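## Task

White is to move: make a single move that checkmates Black. Afterwards, all squares not involved in the move must contain exactly what they had originally, and every piece on the board must be standing upright and lie wholly within its square. Nothing may count on the gripper still holding it in place when the scene ends.

## Robot and tools

Robot: one SO101 arm with five joints (shoulder pan, shoulder lift, elbow flex, wrist flex, wrist roll) and a two-finger gripper. Only the finger on the gripper's -y side moves; the +y finger is fixed. The fingers point along the gripper's +z axis and close along its y axis. The reported end_effector_position is the pad centre of the fixed finger, roughly 5 mm short of its tip. When fully open, the moving fingertip sits about 85 mm back toward the wrist; when closing it overshoots the fixed tip by up to about 4 mm.

Scene frame: origin on the table surface under the arm base, +z up, +y to the left when facing along +x. Results report end_effector_position in metres and end_effector_quat_wxyz in this frame; at long reach the printed position can be off.

Because there are only five joints, the fingers always lie in the vertical plane through the pan axis and the gripper. To tilt them by angle a within that plane, use rotation vector a*(cos w, sin w, 0) in gripper axes, w being the wrist roll angle; positive a tilts outward, then upward. Pointing straight down is possible only at limited heights (about 0.09 m above the base at 0.16 m out, about 0.04 m at 0.25 m out). Near the base, with wrist roll outside roughly -1.9 to 0.0 rad, the gripper may collide with the arm.

execute_actions(actions): a list of actions run in sequence. Each action is a table of up to 15 rows, one row per 1/30 s step; a short table repeats its last row to fill 15 steps. Each row is 7 numbers in [-1, 1]: dx, dy, dz, rx, ry, rz, opening. The first six are an offset, not a pose: a target relative to the gripper's measured pose at the start of that action (for the first action in a call, the last pose any result reported), expressed in the gripper's own axes. Every row is relative to that same start, not to the row before. Scale: 1.0 equals 0.6 m or 180 degrees; rx, ry, rz form a single rotation vector. opening is absolute: +1 fully open (0.106 m), -1 closed, 0 about 0.074 m (linear in joint travel, not metres). Closing from fully open takes at least about 0.5 s. Per step, the command is clipped to within 70 mm and 16 degrees of the measured pose, and after an action the arm goes no further than the last clipped pose, so big offsets need several actions. An empty list just returns state and images.

move(target, speed, blocking): drives the gripper in a straight line toward one target row (same 7-number layout, offset in gripper axes from the pose in the latest result that shows one). speed in m/s, 0.002 to 0.5, default 0.25; rotation is capped at twice that in rad/s. Path lasts 0.5 to 10 s. The opening is sent at the start. It does not avoid obstacles; faster contact and targets deeper past contact press harder. With a tilted gripper the path may end held or off_target. blocking=false returns after 0.5 s while the arm keeps going; then use wait or stop before sending anything else. The result adds a move: line (done, off_target, moving, held, fault) plus limits (paced = pose clipped; held = some steps blocked, after which motion can surge) and the distance from target.

wait(seconds): 0 to 10; lets the scene run holding the last command, returning early if a running move ends. stop(): brakes a running move (needs room; fingers keep moving). zoom_image(camera, region): camera is cam_high, cam_low or cam_wrist; region [x0, y0, x1, y1] in pixels of that 672x504 image, at most 504x504. read_manual(section): only licence texts. finished_scene(scene): ends scene 1 or 2 for good and reports success; finish only after the pieces are released and settled.

Result lines: state (pose, grip_measured on the opening scale, joint positions), step readings with HELD where a row was held back, Hand target (where the controller is currently heading), pose unreachable (the clearance check altered the command), MOTOR HOT (55 °C) and FAULT or OVER-TEMPERATURE FAULT lines. Camera calibrations give K and T_world_to_cam per camera.

Gripping: to hold a piece, command an opening clearly below grip_measured; more margin squeezes harder (about 19-25 N per pad). Keeping it more than about 0.08 below for around 2 s total may weaken the grip silently; raising the command restores force but releases. Held parts may be briefly tugged. Gravity of held loads is not compensated, so expect a few mm to about 1 cm of sag far out.

Avoid: dropping pieces, knocking pieces over or off the table (that fails the task), hard or fast impacts, and pushing against rigid things for about 2 s in total, which can weaken a motor without notice; to recover, back off a few cm in one action. Holding loads heats motors; at 70 °C the arm stops. Place pieces upright and centred, open, and lift clear before finishing.

Each tool is called after "Call:" as name([rows], argument=value, ...), one row to a line, values as JSON.

## Session

Call:
execute_actions(actions=[])

Scene clock: 0.00 s.
end_effector_position=(+0.1381, -0.1165, +0.1518) grip_measured=+1.00 end_effector_quat_wxyz=(+0.265, +0.543, +0.796, -0.038)
Joint positions: [ 0.74  -0.722  0.252  1.499 -1.979  0.106]
Hand target: +0.138, -0.117, +0.152; +0.265, +0.543, +0.796, -0.038

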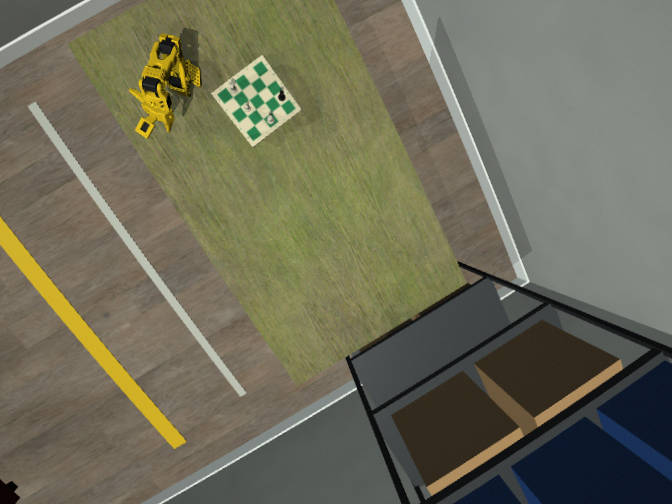

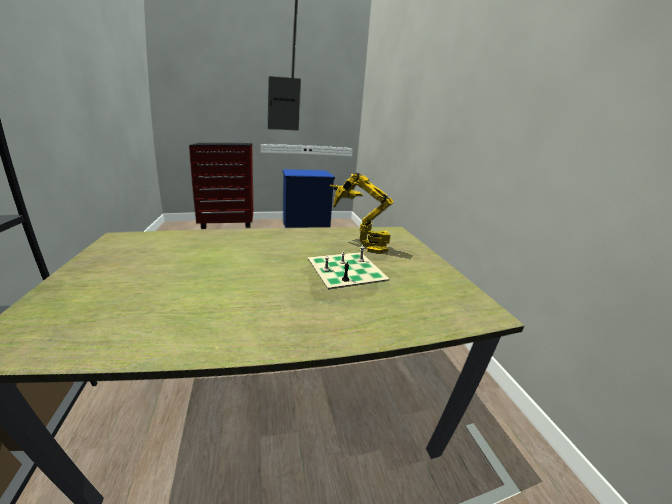

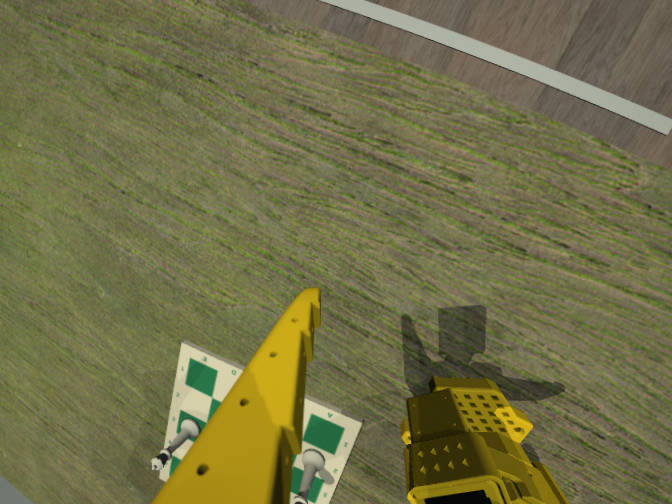

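Call:
zoom_image(camera="cam_high", region=[200, 50, 320, 150])

Call:
zoom_image(camera="cam_low", region=[300, 235, 400, 295])

Call:
zoom_image(camera="cam_wrist", region=[130, 330, 380, 504])

Region (200, 50, 320, 150) of cam_high's 672x504 image, scaled by 4.200, with more detail than that image has.

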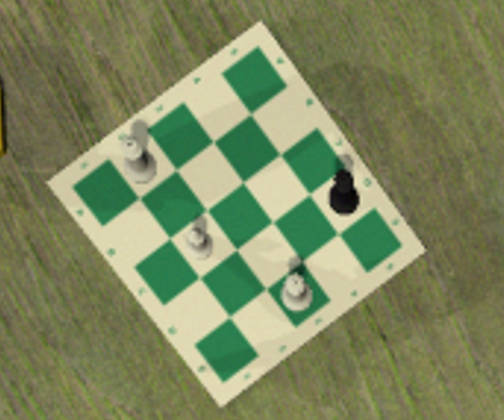

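Region (300, 235, 400, 295) of cam_low's 672x504 image, scaled by 5.040, with more detail than that image has; it fills the top 302 rows of this view, and the rest is white.

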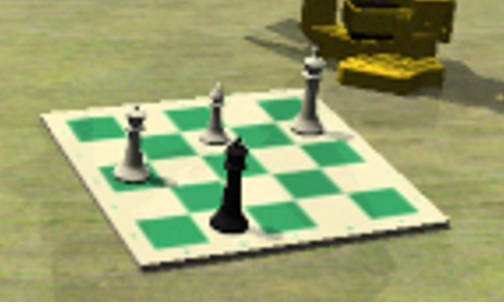

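Region (130, 330, 380, 504) of cam_wrist's 672x504 image, scaled by 2.016; it fills the top 351 rows of this view, and the rest is white.

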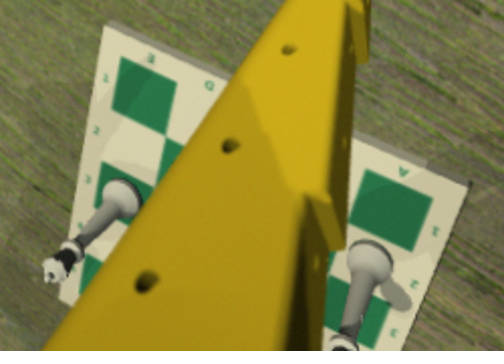

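Call:
move(target=[0.062,-0.026,0.09,0.068,0.158,0,-0.4])

Scene clock: 2.47 s.
end_effector_position=(+0.1334, -0.1112, +0.0847) grip_measured=-0.39 end_effector_quat_wxyz=(+0.006, +0.561, +0.828, -0.001)
Joint positions: [ 0.735 -0.216  0.179  1.596 -1.979  0.048]
Hand target: +0.135, -0.110, +0.084; +0.001, +0.561, +0.828, -0.000
Off the commanded pose: 0.002 m, 2 deg.
move: done
camera_calibration (this result's frames):
cam_wrist: T_world_to_cam=[[-0.930524, -0.365425, 0.0242713, 0.0762795], [-0.284427, 0.762837, 0.580673, 0.0870433], [-0.230708, 0.533427, -0.813775, 0.232533], [0, 0, 0, 1]] pos_world=[0.149384, -0.162565, 0.136834]

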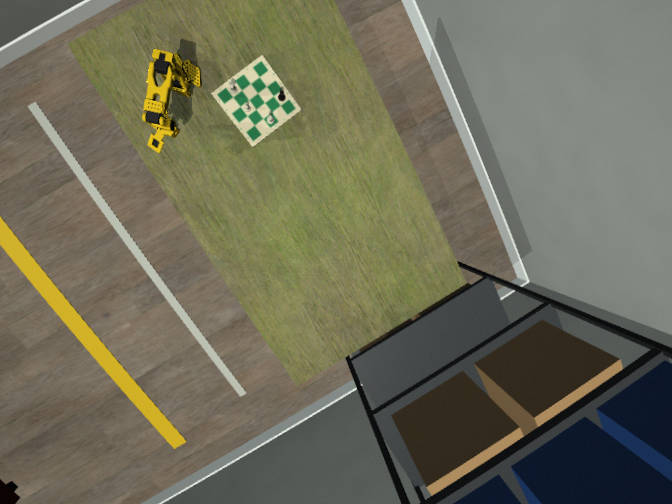

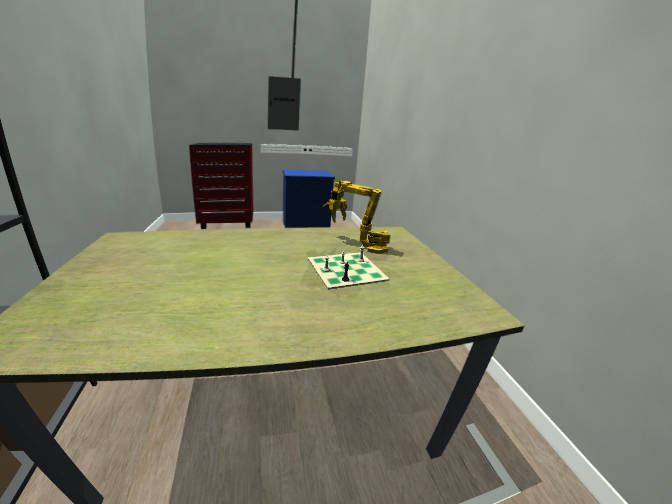

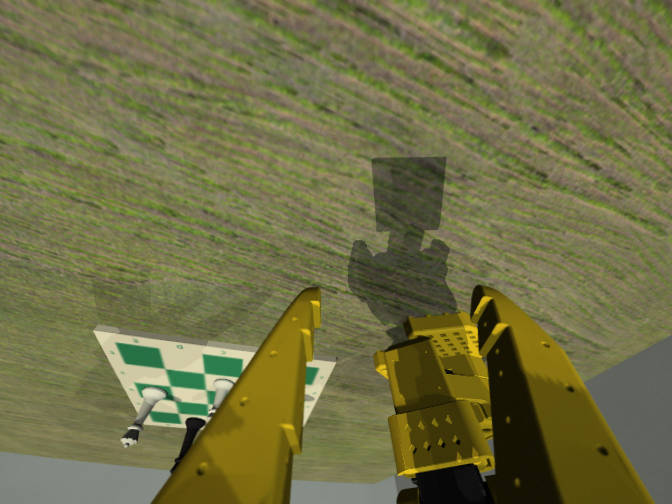

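Call:
move(target=[0.322,0.186,0.014,0,0,-0.573,-0.55], speed=0.4)

Scene clock: 5.30 s.
end_effector_position=(+0.1650, +0.1095, +0.0762) grip_measured=-0.54 end_effector_quat_wxyz=(+0.010, -0.292, +0.956, +0.002)
Joint positions: [-0.547  0.017 -0.021  1.554 -1.477  0.037]
Hand target: +0.164, +0.111, +0.075; +0.002, -0.299, +0.954, +0.001
Off the commanded pose: 0.002 m, 1 deg.
move: done
camera_calibration (this result's frames):
cam_wrist: T_world_to_cam=[[0.553708, -0.832148, 0.0306088, -0.00770879], [-0.691727, -0.439187, 0.573261, 0.13198], [-0.463595, -0.338592, -0.818801, 0.249499], [0, 0, 0, 1]] pos_world=[0.211229, 0.136027, 0.128868]

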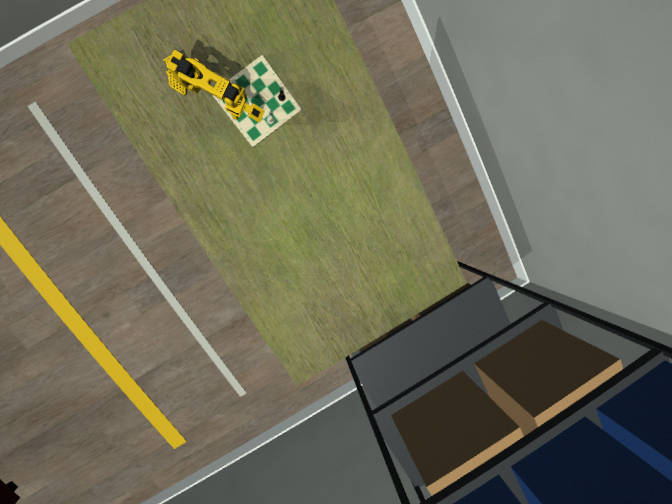

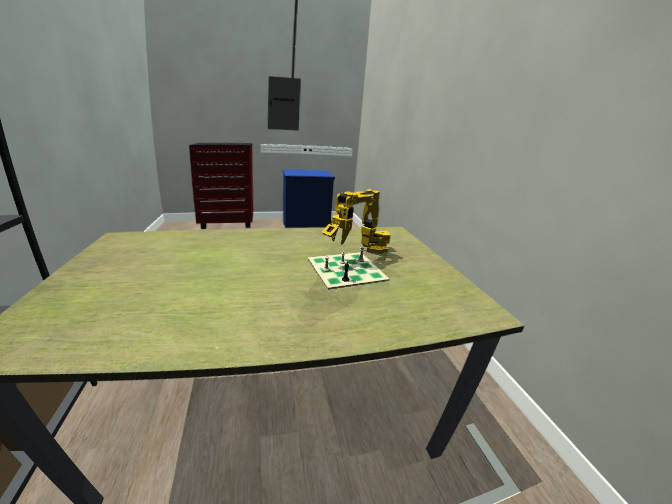

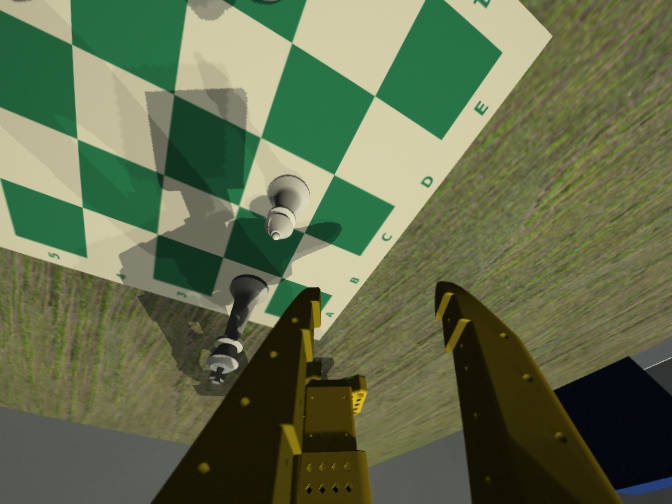

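Call:
move(target=[-0.017,0.055,0.015,0,0,0,-0.6], speed=0.1)

Call:
move(target=[0,0,0.035,0,0,0,-0.6], speed=0.05)

Call:
zoom_image(camera="cam_low", region=[300, 200, 400, 295])

Scene clock: 6.50 s.
end_effector_position=(+0.1538, +0.1398, +0.0693) grip_measured=-0.59 end_effector_quat_wxyz=(+0.009, -0.292, +0.956, +0.004)
Joint positions: [-0.701  0.094 -0.065  1.522 -1.629  0.033]
Hand target: +0.155, +0.143, +0.067; +0.009, -0.293, +0.956, +0.004
Off the commanded pose: 0.004 m, 0 deg.
move: done
camera_calibration (this result's frames):
cam_wrist: T_world_to_cam=[[0.555061, -0.831353, 0.0275629, 0.0237495], [-0.690017, -0.441686, 0.573402, 0.141594], [-0.464525, -0.337292, -0.818811, 0.248834], [0, 0, 0, 1]] pos_world=[0.200109, 0.166214, 0.121903]

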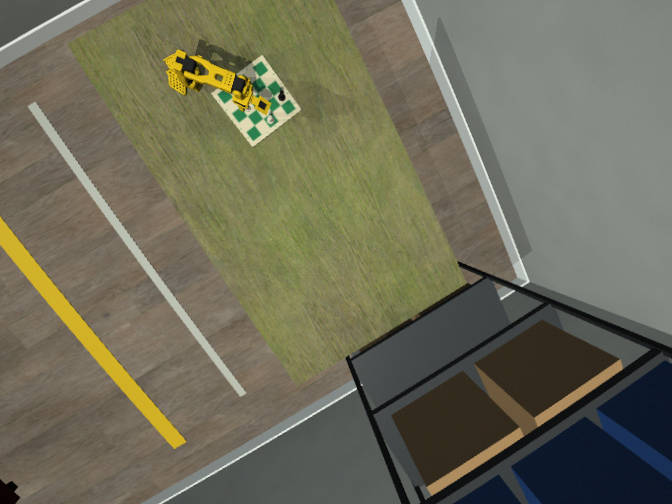

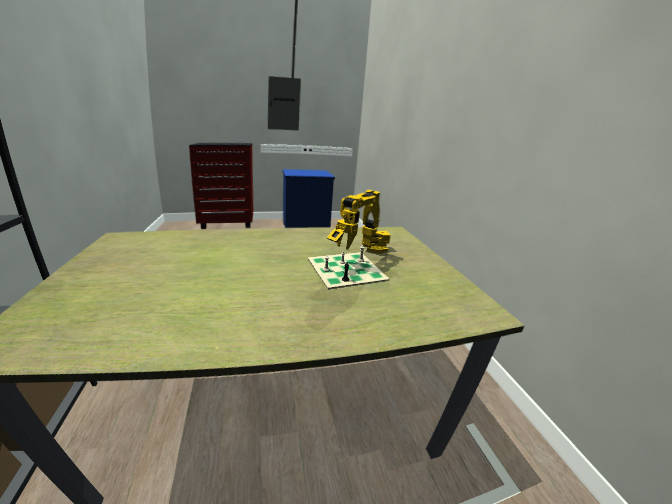

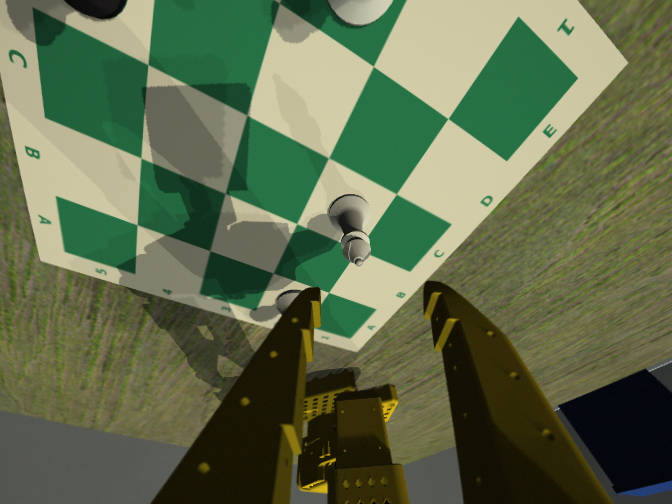

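Scene clock: 7.27 s.
end_effector_position=(+0.1562, +0.1418, +0.0535) grip_measured=-0.59 end_effector_quat_wxyz=(+0.021, -0.292, +0.956, +0.009)
Joint positions: [-0.701  0.094  0.053  1.379 -1.631  0.033]
Hand target: +0.154, +0.140, +0.049; +0.010, -0.292, +0.956, +0.004
Off the commanded pose: 0.006 m, 1 deg.
move: done
camera_calibration (this result's frames):
cam_wrist: T_world_to_cam=[[0.553296, -0.832617, 0.0247471, 0.0251425], [-0.701253, -0.449555, 0.553303, 0.157156], [-0.449565, -0.323494, -0.832612, 0.234174], [0, 0, 0, 1]] pos_world=[0.201571, 0.167338, 0.107399]

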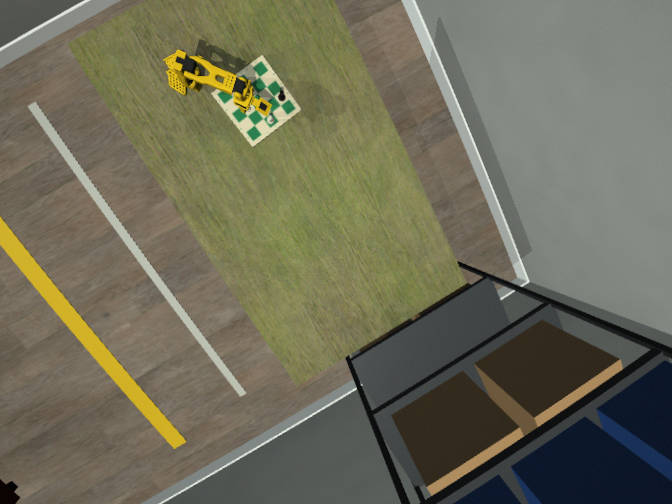

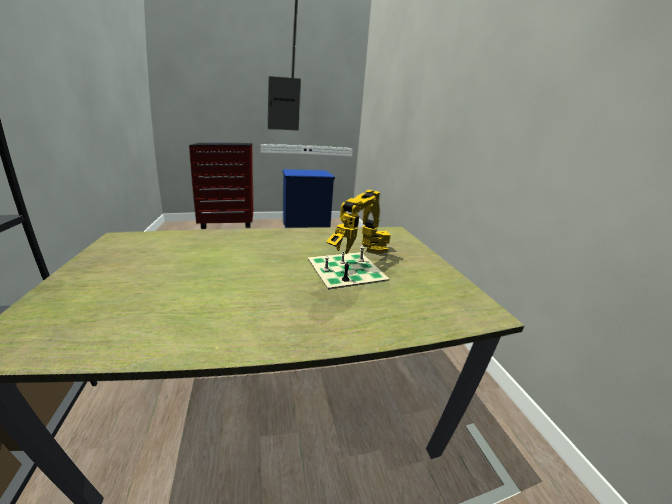

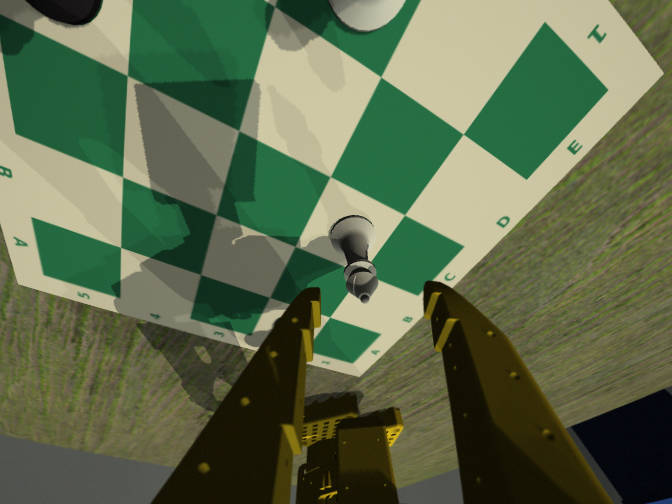

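Region (300, 200, 400, 295) of cam_low's 672x504 image, scaled by 5.040, with more detail than that image has; it fills the top 479 rows of this view, and the rest is white.

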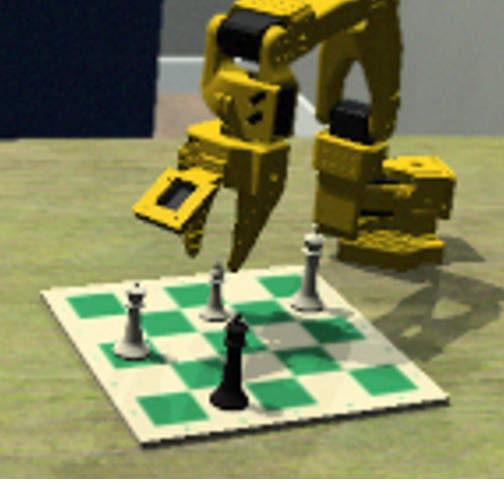

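Call:
move(target=[0.014,-0.003,0.045,0,0.012,0,-0.6], speed=0.05)

Call:
zoom_image(camera="cam_low", region=[300, 200, 400, 295])

Scene clock: 8.27 s.
end_effector_position=(+0.1533, +0.1393, +0.0322) grip_measured=-0.59 end_effector_quat_wxyz=(+0.016, -0.292, +0.956, +0.007)
Joint positions: [-0.701  0.108  0.195  1.232 -1.631  0.033]
Hand target: +0.151, +0.136, +0.026; +0.003, -0.292, +0.957, +0.001
Off the commanded pose: 0.007 m, 2 deg.
move: done
camera_calibration (this result's frames):
cam_wrist: T_world_to_cam=[[0.553473, -0.832467, 0.0257934, 0.025147], [-0.697333, -0.44625, 0.560881, 0.164453], [-0.455405, -0.328419, -0.827494, 0.215678], [0, 0, 0, 1]] pos_world=[0.198981, 0.165154, 0.0855851]

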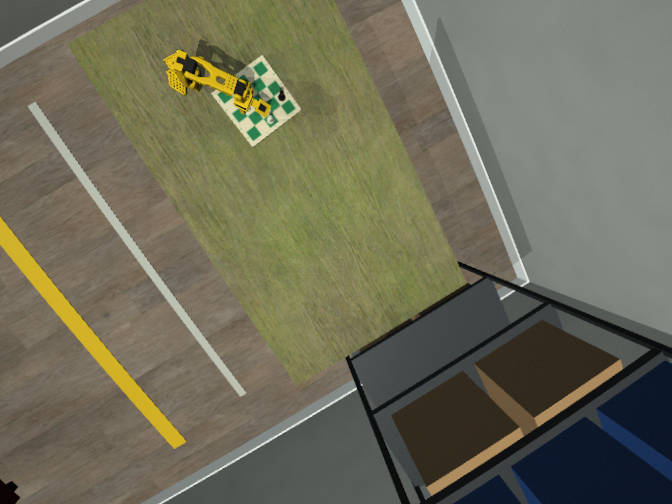

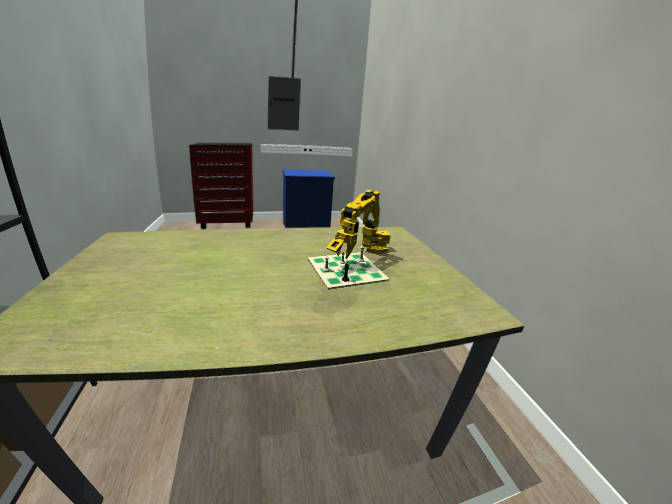

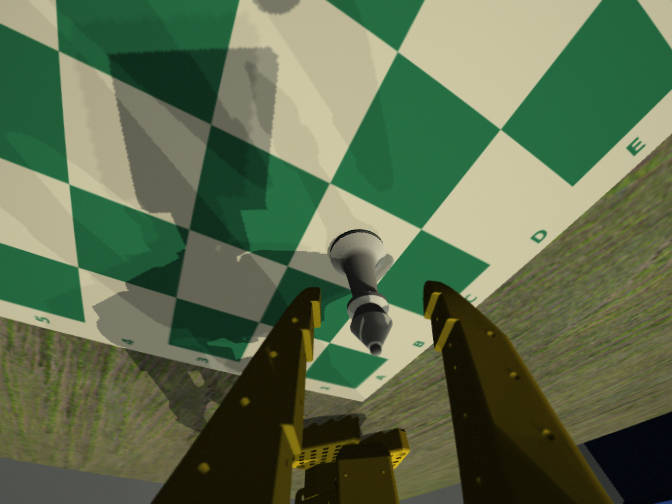

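Region (300, 200, 400, 295) of cam_low's 672x504 image, scaled by 5.040, with more detail than that image has; it fills the top 479 rows of this view, and the rest is white.

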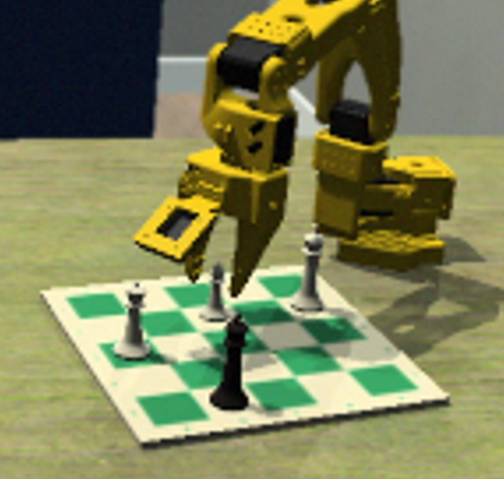

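Call:
move(target=[0.003,-0.016,0.022,0,0.008,0,-0.7], speed=0.04)

Scene clock: 9.23 s.
end_effector_position=(+0.1595, +0.1342, +0.0249) grip_measured=-0.69 end_effector_quat_wxyz=(+0.018, -0.292, +0.956, +0.007)
Joint positions: [-0.662  0.136  0.215  1.181 -1.592  0.025]
Hand target: +0.157, +0.130, +0.019; +0.004, -0.291, +0.957, +0.002
Off the commanded pose: 0.007 m, 2 deg.
move: done
camera_calibration (this result's frames):
cam_wrist: T_world_to_cam=[[0.553365, -0.832504, 0.026914, 0.017579], [-0.699177, -0.446697, 0.558223, 0.171055], [-0.4527, -0.327719, -0.829254, 0.210341], [0, 0, 0, 1]] pos_world=[0.205092, 0.159977, 0.0784661]

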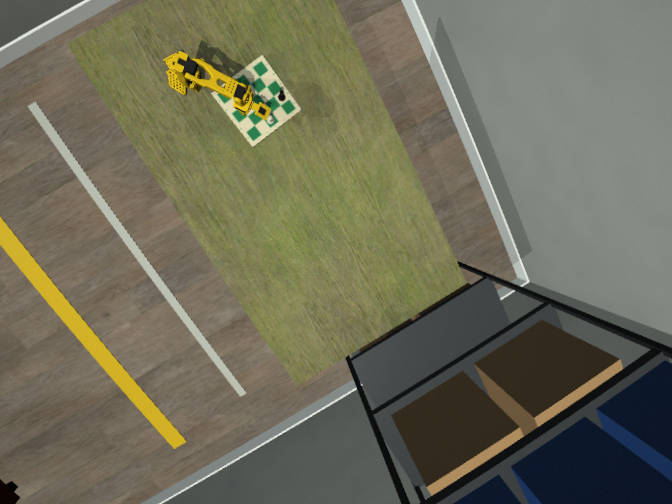

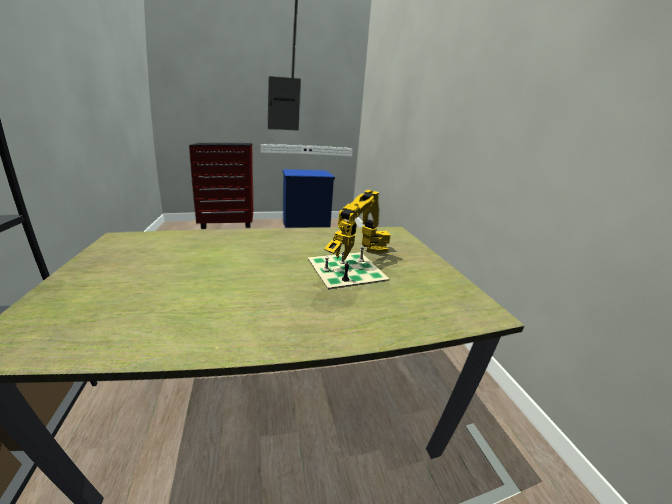

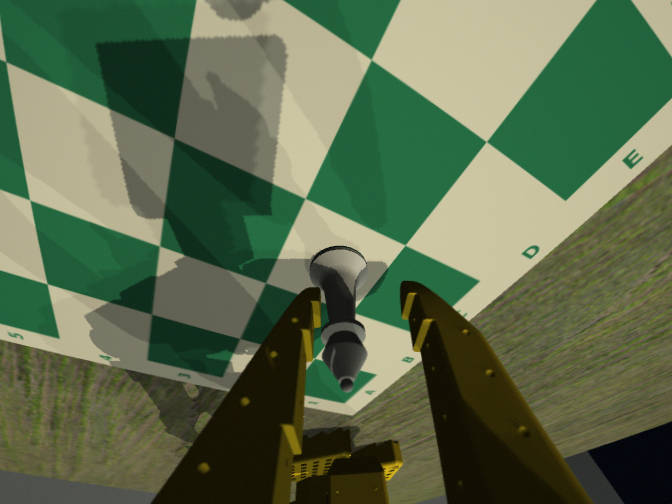

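Call:
execute_actions([
  [[0.013,-0.006,0.009,0,0.008,0,-0.8]],
  [[0.004,0,0.006,0,0.006,0,-0.86],[0.004,0,0.006,0,0.006,0,-0.88],[0.004,0,0.006,0,0.006,0,-0.9],[0.004,0,0.006,0,0.006,0,-0.92],[0.004,0,0.006,0,0.006,0,-0.94],[0.004,0,0.006,0,0.006,0,-0.96]],
])

Call:
zoom_image(camera="cam_low", region=[310, 220, 390, 295])

Scene clock: 10.37 s.
end_effector_position=(+0.1550, +0.1287, +0.0189) grip_measured=-0.95 end_effector_quat_wxyz=(+0.004, -0.292, +0.957, +0.001)
Joint positions: [-0.655  0.136  0.261  1.166 -1.585  0.006]
Hand target: +0.153, +0.127, +0.015; -0.005, -0.292, +0.957, -0.002
Off the commanded pose: 0.004 m, 1 deg.
Step readings (end_effector_position; steps 1 to 15: 1st action; 16 to 30: 2nd action):
0: (+0.1595, +0.1342, +0.0249)
1: (+0.1595, +0.1341, +0.0247)
2: (+0.1588, +0.1332, +0.0237)
4: (+0.1558, +0.1301, +0.0205)
8: (+0.1548, +0.1285, +0.0189)
15: (+0.1550, +0.1287, +0.0189)
16: (+0.1550, +0.1287, +0.0189)
17: (+0.1550, +0.1287, +0.0189)
19: (+0.1550, +0.1287, +0.0189)
23: (+0.1550, +0.1287, +0.0189)
30: end_effector_position above
camera_calibration (this result's frames):
cam_wrist: T_world_to_cam=[[0.554043, -0.831973, 0.0292773, 0.0154587], [-0.685389, -0.435901, 0.583295, 0.164758], [-0.472524, -0.343237, -0.811733, 0.206247], [0, 0, 0, 1]] pos_world=[0.201815, 0.155471, 0.0708623]

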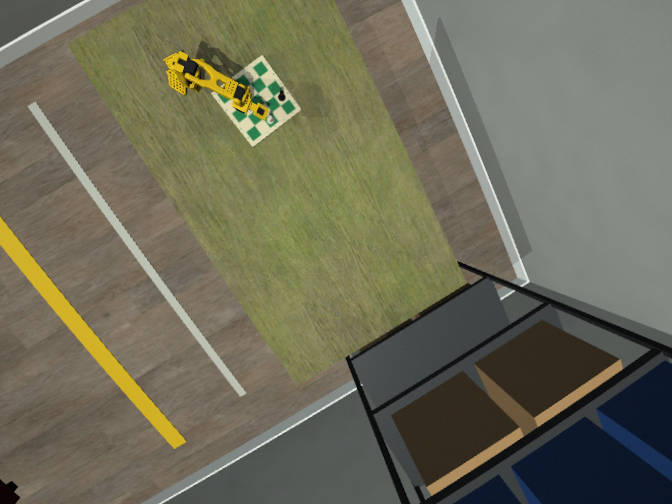

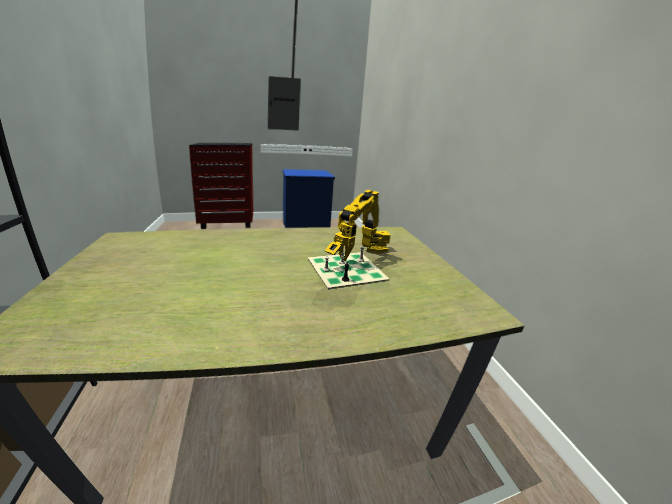

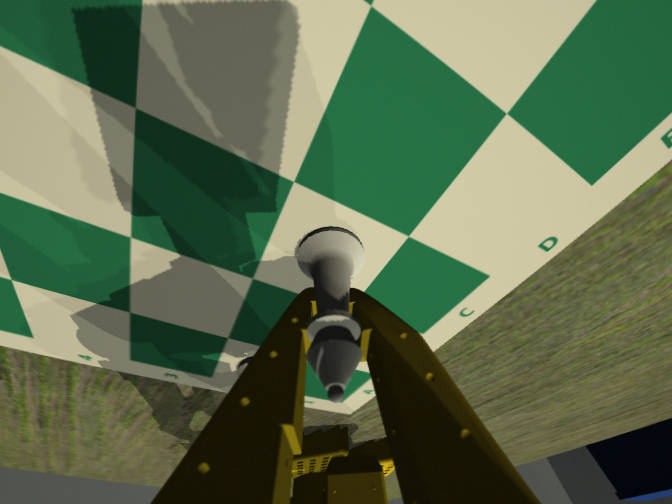

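Region (310, 220, 390, 295) of cam_low's 672x504 image, scaled by 6.300, with more detail than that image has; it fills the top 472 rows of this view, and the rest is white.

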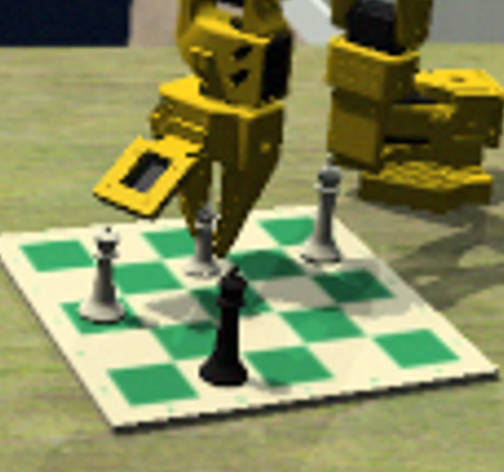

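Slightly too far inward; reopen and shift out.

Call:
execute_actions([
  [[0,0.003,0,0,0,0,-0.8],[0,0.003,0,0,0,0,-0.8],[0,0.003,0,0,0,0,-0.8],[0,0.003,0,0,0,0,-0.8],[0,0.003,0,0,0,0,-0.8],[-0.011,0.003,0,0,0,0,-0.8]],
  [[0,0,0,0,0,0,-0.86],[0,0,0,0,0,0,-0.88],[0,0,0,0,0,0,-0.9],[0,0,0,0,0,0,-0.92],[0,0,0,0,0,0,-0.94],[0,0,0,0,0,0,-0.96],[0,0,0,0,0,0,-0.98]],
])

Scene clock: 11.57 s.
end_effector_position=(+0.1603, +0.1331, +0.0209) grip_measured=-0.89 end_effector_quat_wxyz=(+0.011, -0.292, +0.956, +0.004)
Joint positions: [-0.656  0.166  0.205  1.177 -1.585  0.011]
Hand target: +0.160, +0.133, +0.021; +0.011, -0.292, +0.956, +0.004
Off the commanded pose: 0.000 m, 0 deg.
Step readings (end_effector_position; steps 1 to 15: 1st action; 16 to 30: 2nd action):
0: (+0.1550, +0.1287, +0.0189)
1: (+0.1550, +0.1287, +0.0189)
2: (+0.1550, +0.1287, +0.0189)
4: (+0.1548, +0.1289, +0.0189)
8: (+0.1563, +0.1300, +0.0191)
15: (+0.1603, +0.1331, +0.0209)
16: (+0.1603, +0.1331, +0.0209)
17: (+0.1603, +0.1331, +0.0209)
19: (+0.1603, +0.1331, +0.0209)
23: (+0.1603, +0.1331, +0.0209)
30: end_effector_position above
camera_calibration (this result's frames):
cam_wrist: T_world_to_cam=[[0.554969, -0.831391, 0.0282462, 0.0159789], [-0.691733, -0.442352, 0.570815, 0.171317], [-0.462076, -0.336324, -0.820593, 0.209488], [0, 0, 0, 1]] pos_world=[0.206438, 0.159523, 0.0736628]

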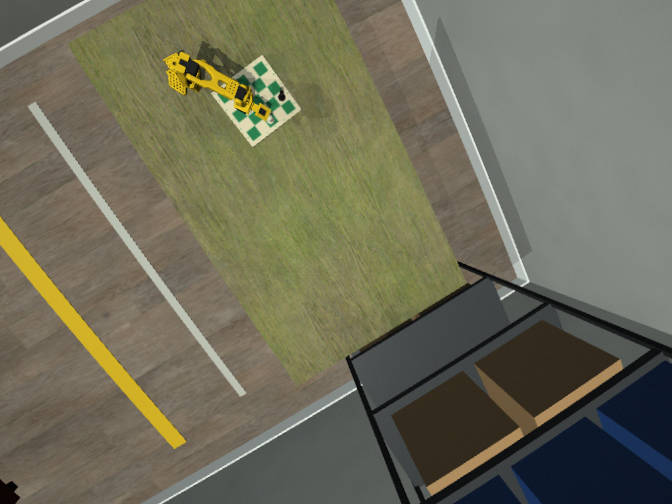

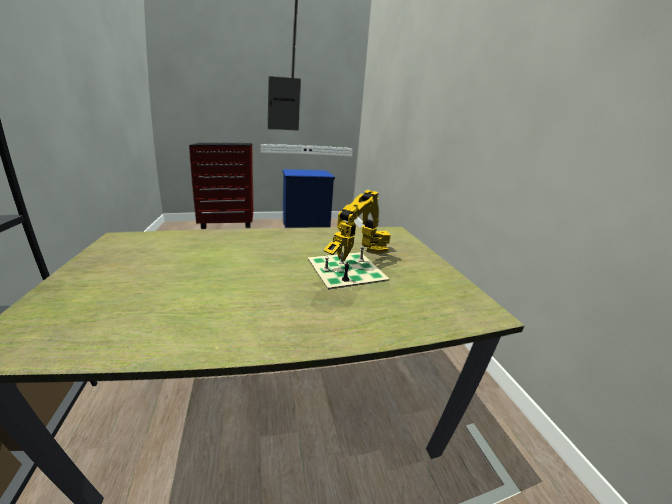

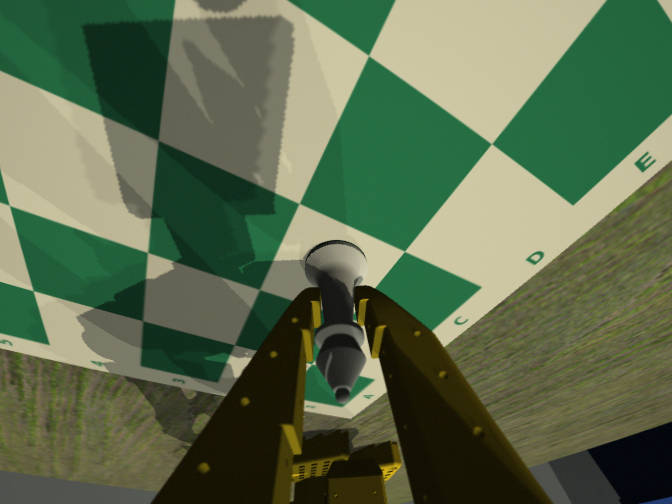

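Call:
move(target=[0.003,0,-0.02,0,0,0,-0.96], speed=0.04)

Call:
move(target=[0.031,0.088,0.004,0,0,-0.07,-0.96], speed=0.08)

Call:
zoom_image(camera="cam_low", region=[310, 220, 390, 295])

Scene clock: 12.47 s.
end_effector_position=(+0.1562, +0.1300, +0.0279) grip_measured=-0.89 end_effector_quat_wxyz=(+0.000, -0.292, +0.956, +0.000)
Joint positions: [-0.656  0.136  0.191  1.244 -1.585  0.011]
Hand target: +0.159, +0.132, +0.033; +0.012, -0.292, +0.956, +0.004
Off the commanded pose: 0.006 m, 1 deg.
move: done
camera_calibration (this result's frames):
cam_wrist: T_world_to_cam=[[0.555498, -0.830984, 0.0297903, 0.0152543], [-0.681156, -0.434208, 0.589483, 0.159858], [-0.476916, -0.347749, -0.807231, 0.215754], [0, 0, 0, 1]] pos_world=[0.203311, 0.157116, 0.0794751]

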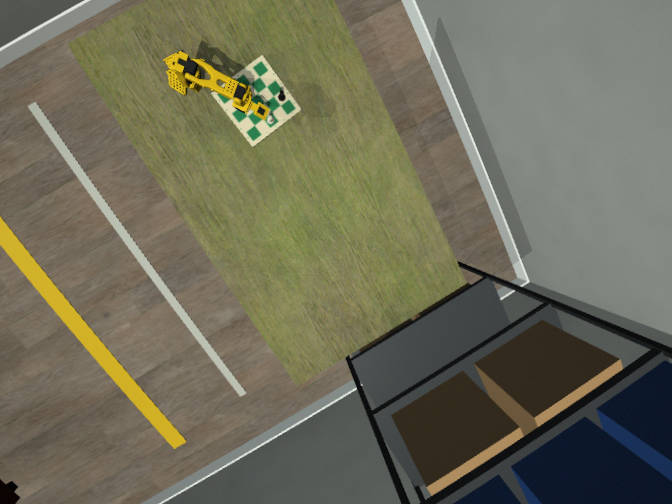

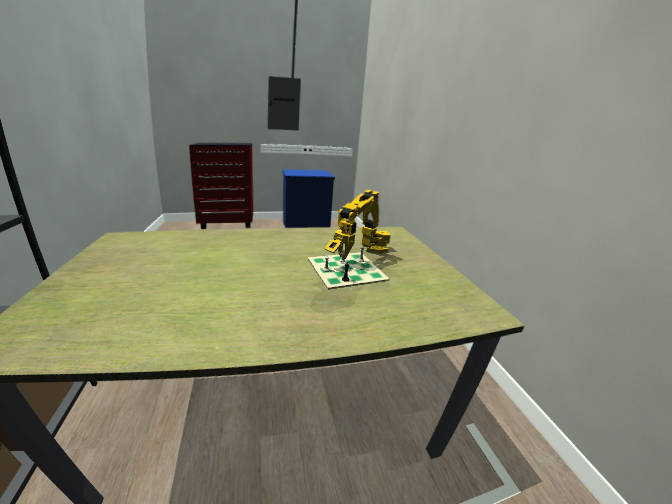

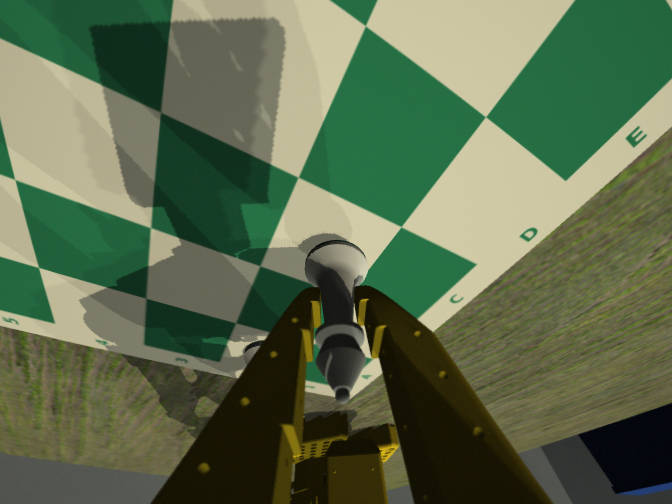

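Scene clock: 14.17 s.
end_effector_position=(+0.1123, +0.1627, +0.0248) grip_measured=-0.89 end_effector_quat_wxyz=(-0.004, -0.395, +0.919, -0.002)
Joint positions: [-0.928  0.106  0.254  1.22  -1.637  0.011]
Hand target: +0.111, +0.163, +0.025; -0.000, -0.395, +0.918, -0.000
Off the commanded pose: 0.001 m, 1 deg.
move: done
camera_calibration (this result's frames):
cam_wrist: T_world_to_cam=[[0.72318, -0.689969, 0.0308731, 0.0250812], [-0.56707, -0.56766, 0.59682, 0.154678], [-0.394262, -0.449116, -0.801781, 0.210695], [0, 0, 0, 1]] pos_world=[0.152644, 0.199736, 0.0758417]

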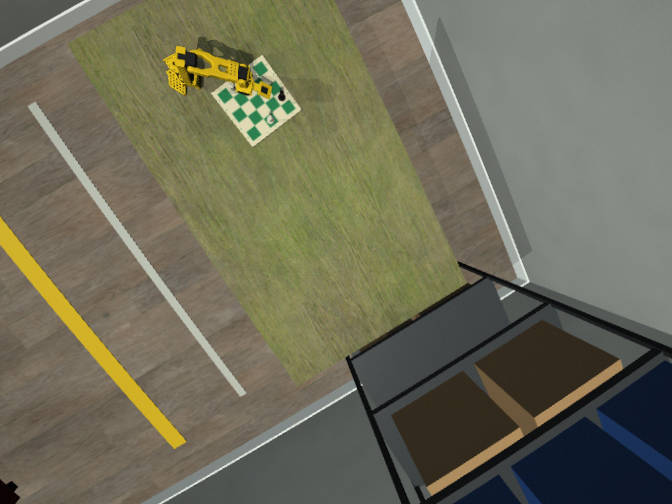

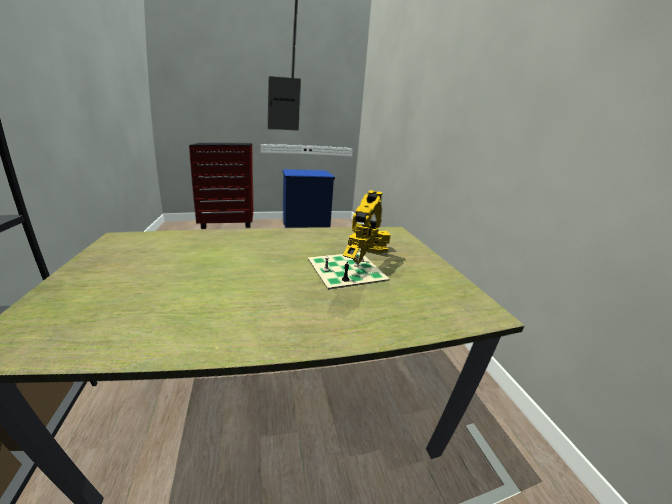

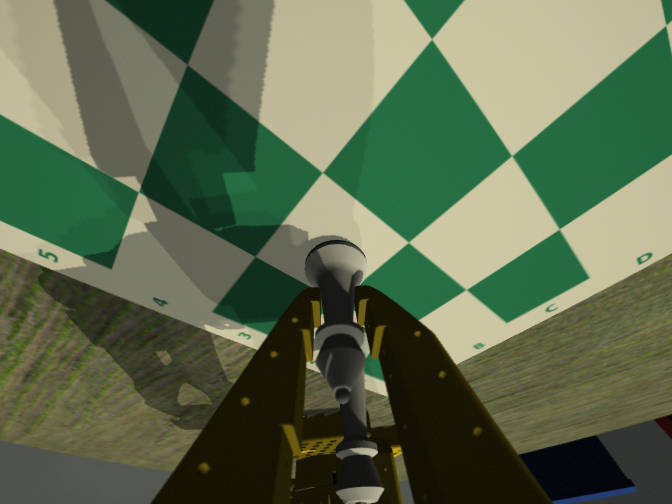

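Region (310, 220, 390, 295) of cam_low's 672x504 image, scaled by 6.300, with more detail than that image has; it fills the top 472 rows of this view, and the rest is white.

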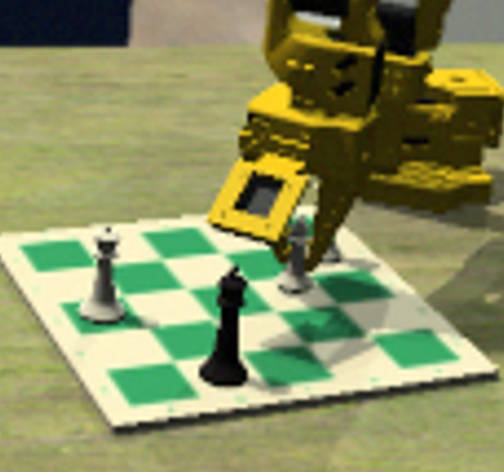

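Call:
execute_actions([
  [[-0.002,0,0.002,0,0,0,-0.96],[-0.003,0,0.004,0,0,0,-0.96],[-0.004,0,0.006,0,-0.002,0,-0.96],[-0.005,0,0.008,0,-0.004,0,-0.96],[-0.005,0,0.011,0,-0.004,0,-0.96]],
])

Scene clock: 14.73 s.
end_effector_position=(+0.1164, +0.1681, +0.0242) grip_measured=-0.89 end_effector_quat_wxyz=(+0.014, -0.395, +0.918, +0.008)
Joint positions: [-0.928  0.109  0.255  1.174 -1.637  0.011]
Hand target: +0.114, +0.165, +0.018; +0.001, -0.395, +0.919, +0.001
Off the commanded pose: 0.007 m, 2 deg.
Step readings (end_effector_position):
0: (+0.1123, +0.1627, +0.0248)
1: (+0.1123, +0.1627, +0.0248)
2: (+0.1123, +0.1627, +0.0248)
4: (+0.1130, +0.1636, +0.0248)
8: (+0.1158, +0.1673, +0.0241)
15: end_effector_position above
camera_calibration (this result's frames):
cam_wrist: T_world_to_cam=[[0.722474, -0.690911, 0.0259445, 0.0262626], [-0.581482, -0.586889, 0.563419, 0.166144], [-0.374046, -0.422142, -0.825764, 0.207944], [0, 0, 0, 1]] pos_world=[0.155417, 0.203435, 0.0774227]

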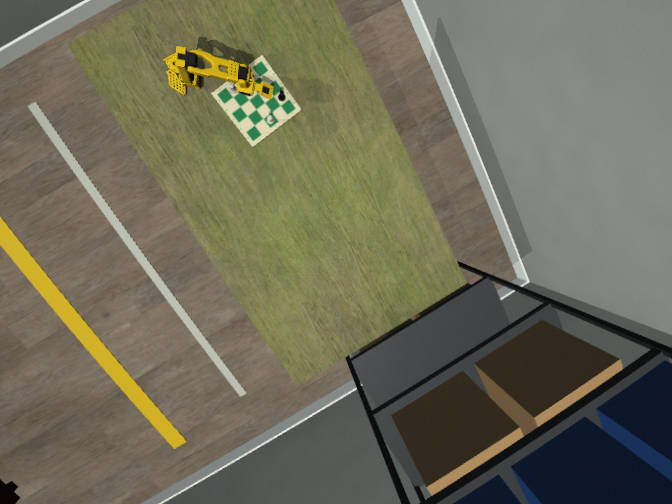

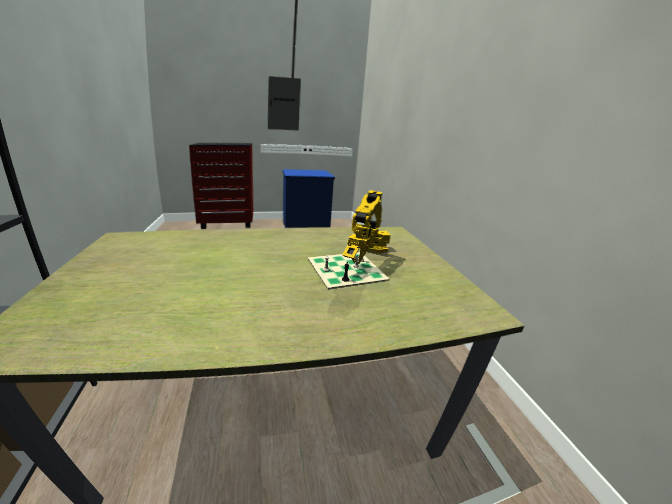

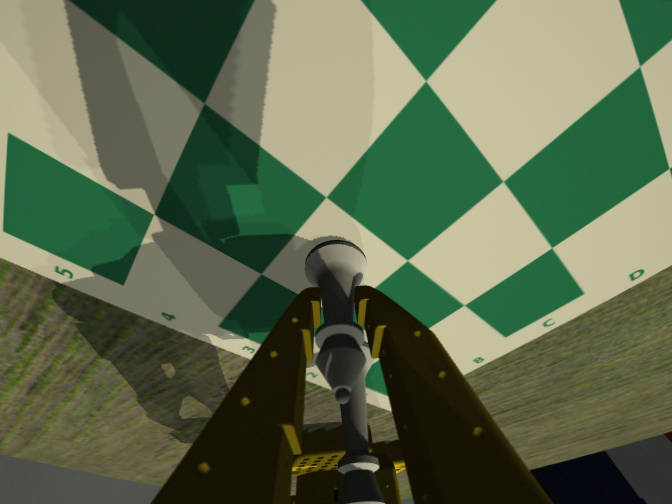

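Call:
execute_actions([
  [[0.007,0,0.011,0,0.008,0,-0.96],[0.008,0,0.012,0,0.009,0,-0.96],[0.009,0,0.013,0,0.01,0,-0.96]],
])

Scene clock: 15.30 s.
end_effector_position=(+0.1156, +0.1671, +0.0220) grip_measured=-0.89 end_effector_quat_wxyz=(+0.013, -0.395, +0.918, +0.007)
Joint positions: [-0.928  0.109  0.272  1.16  -1.637  0.011]
Hand target: +0.113, +0.164, +0.016; +0.000, -0.395, +0.919, +0.000
Off the commanded pose: 0.007 m, 2 deg.
Step readings (end_effector_position):
0: (+0.1164, +0.1681, +0.0242)
1: (+0.1163, +0.1680, +0.0240)
2: (+0.1160, +0.1677, +0.0234)
4: (+0.1154, +0.1668, +0.0222)
8: (+0.1156, +0.1671, +0.0220)
15: end_effector_position above
camera_calibration (this result's frames):
cam_wrist: T_world_to_cam=[[0.722522, -0.690847, 0.0263112, 0.0261462], [-0.580443, -0.585503, 0.565927, 0.165945], [-0.375563, -0.424167, -0.824036, 0.205932], [0, 0, 0, 1]] pos_world=[0.154771, 0.202574, 0.0750949]

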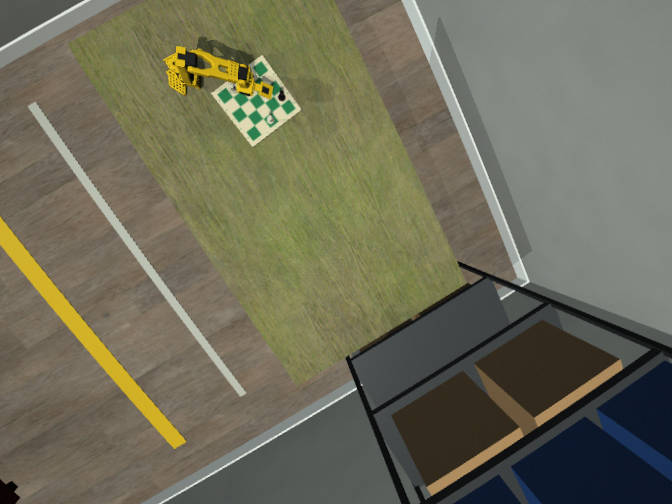

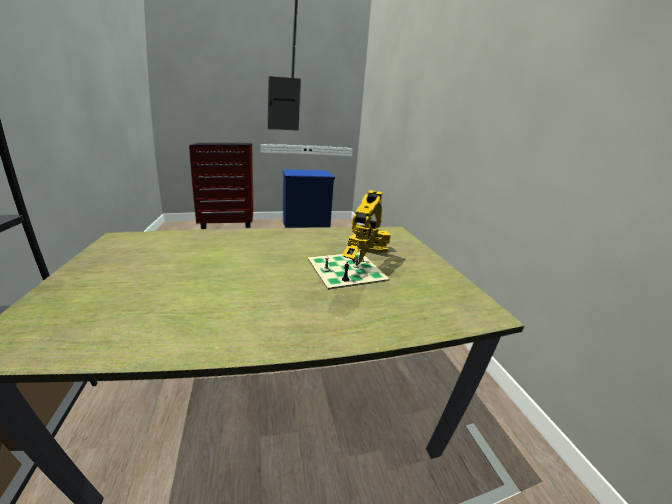

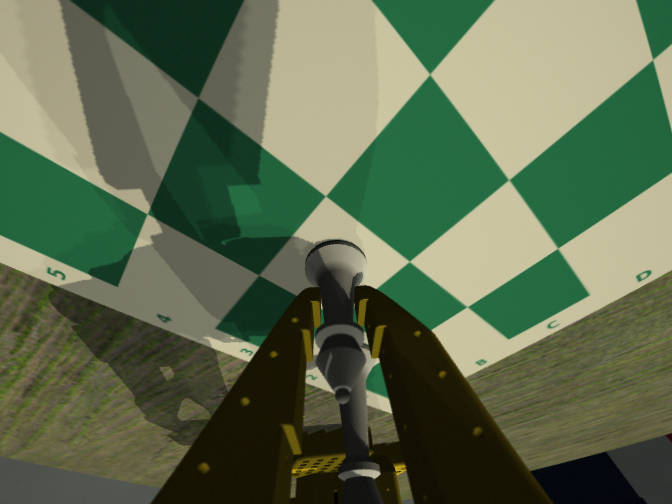

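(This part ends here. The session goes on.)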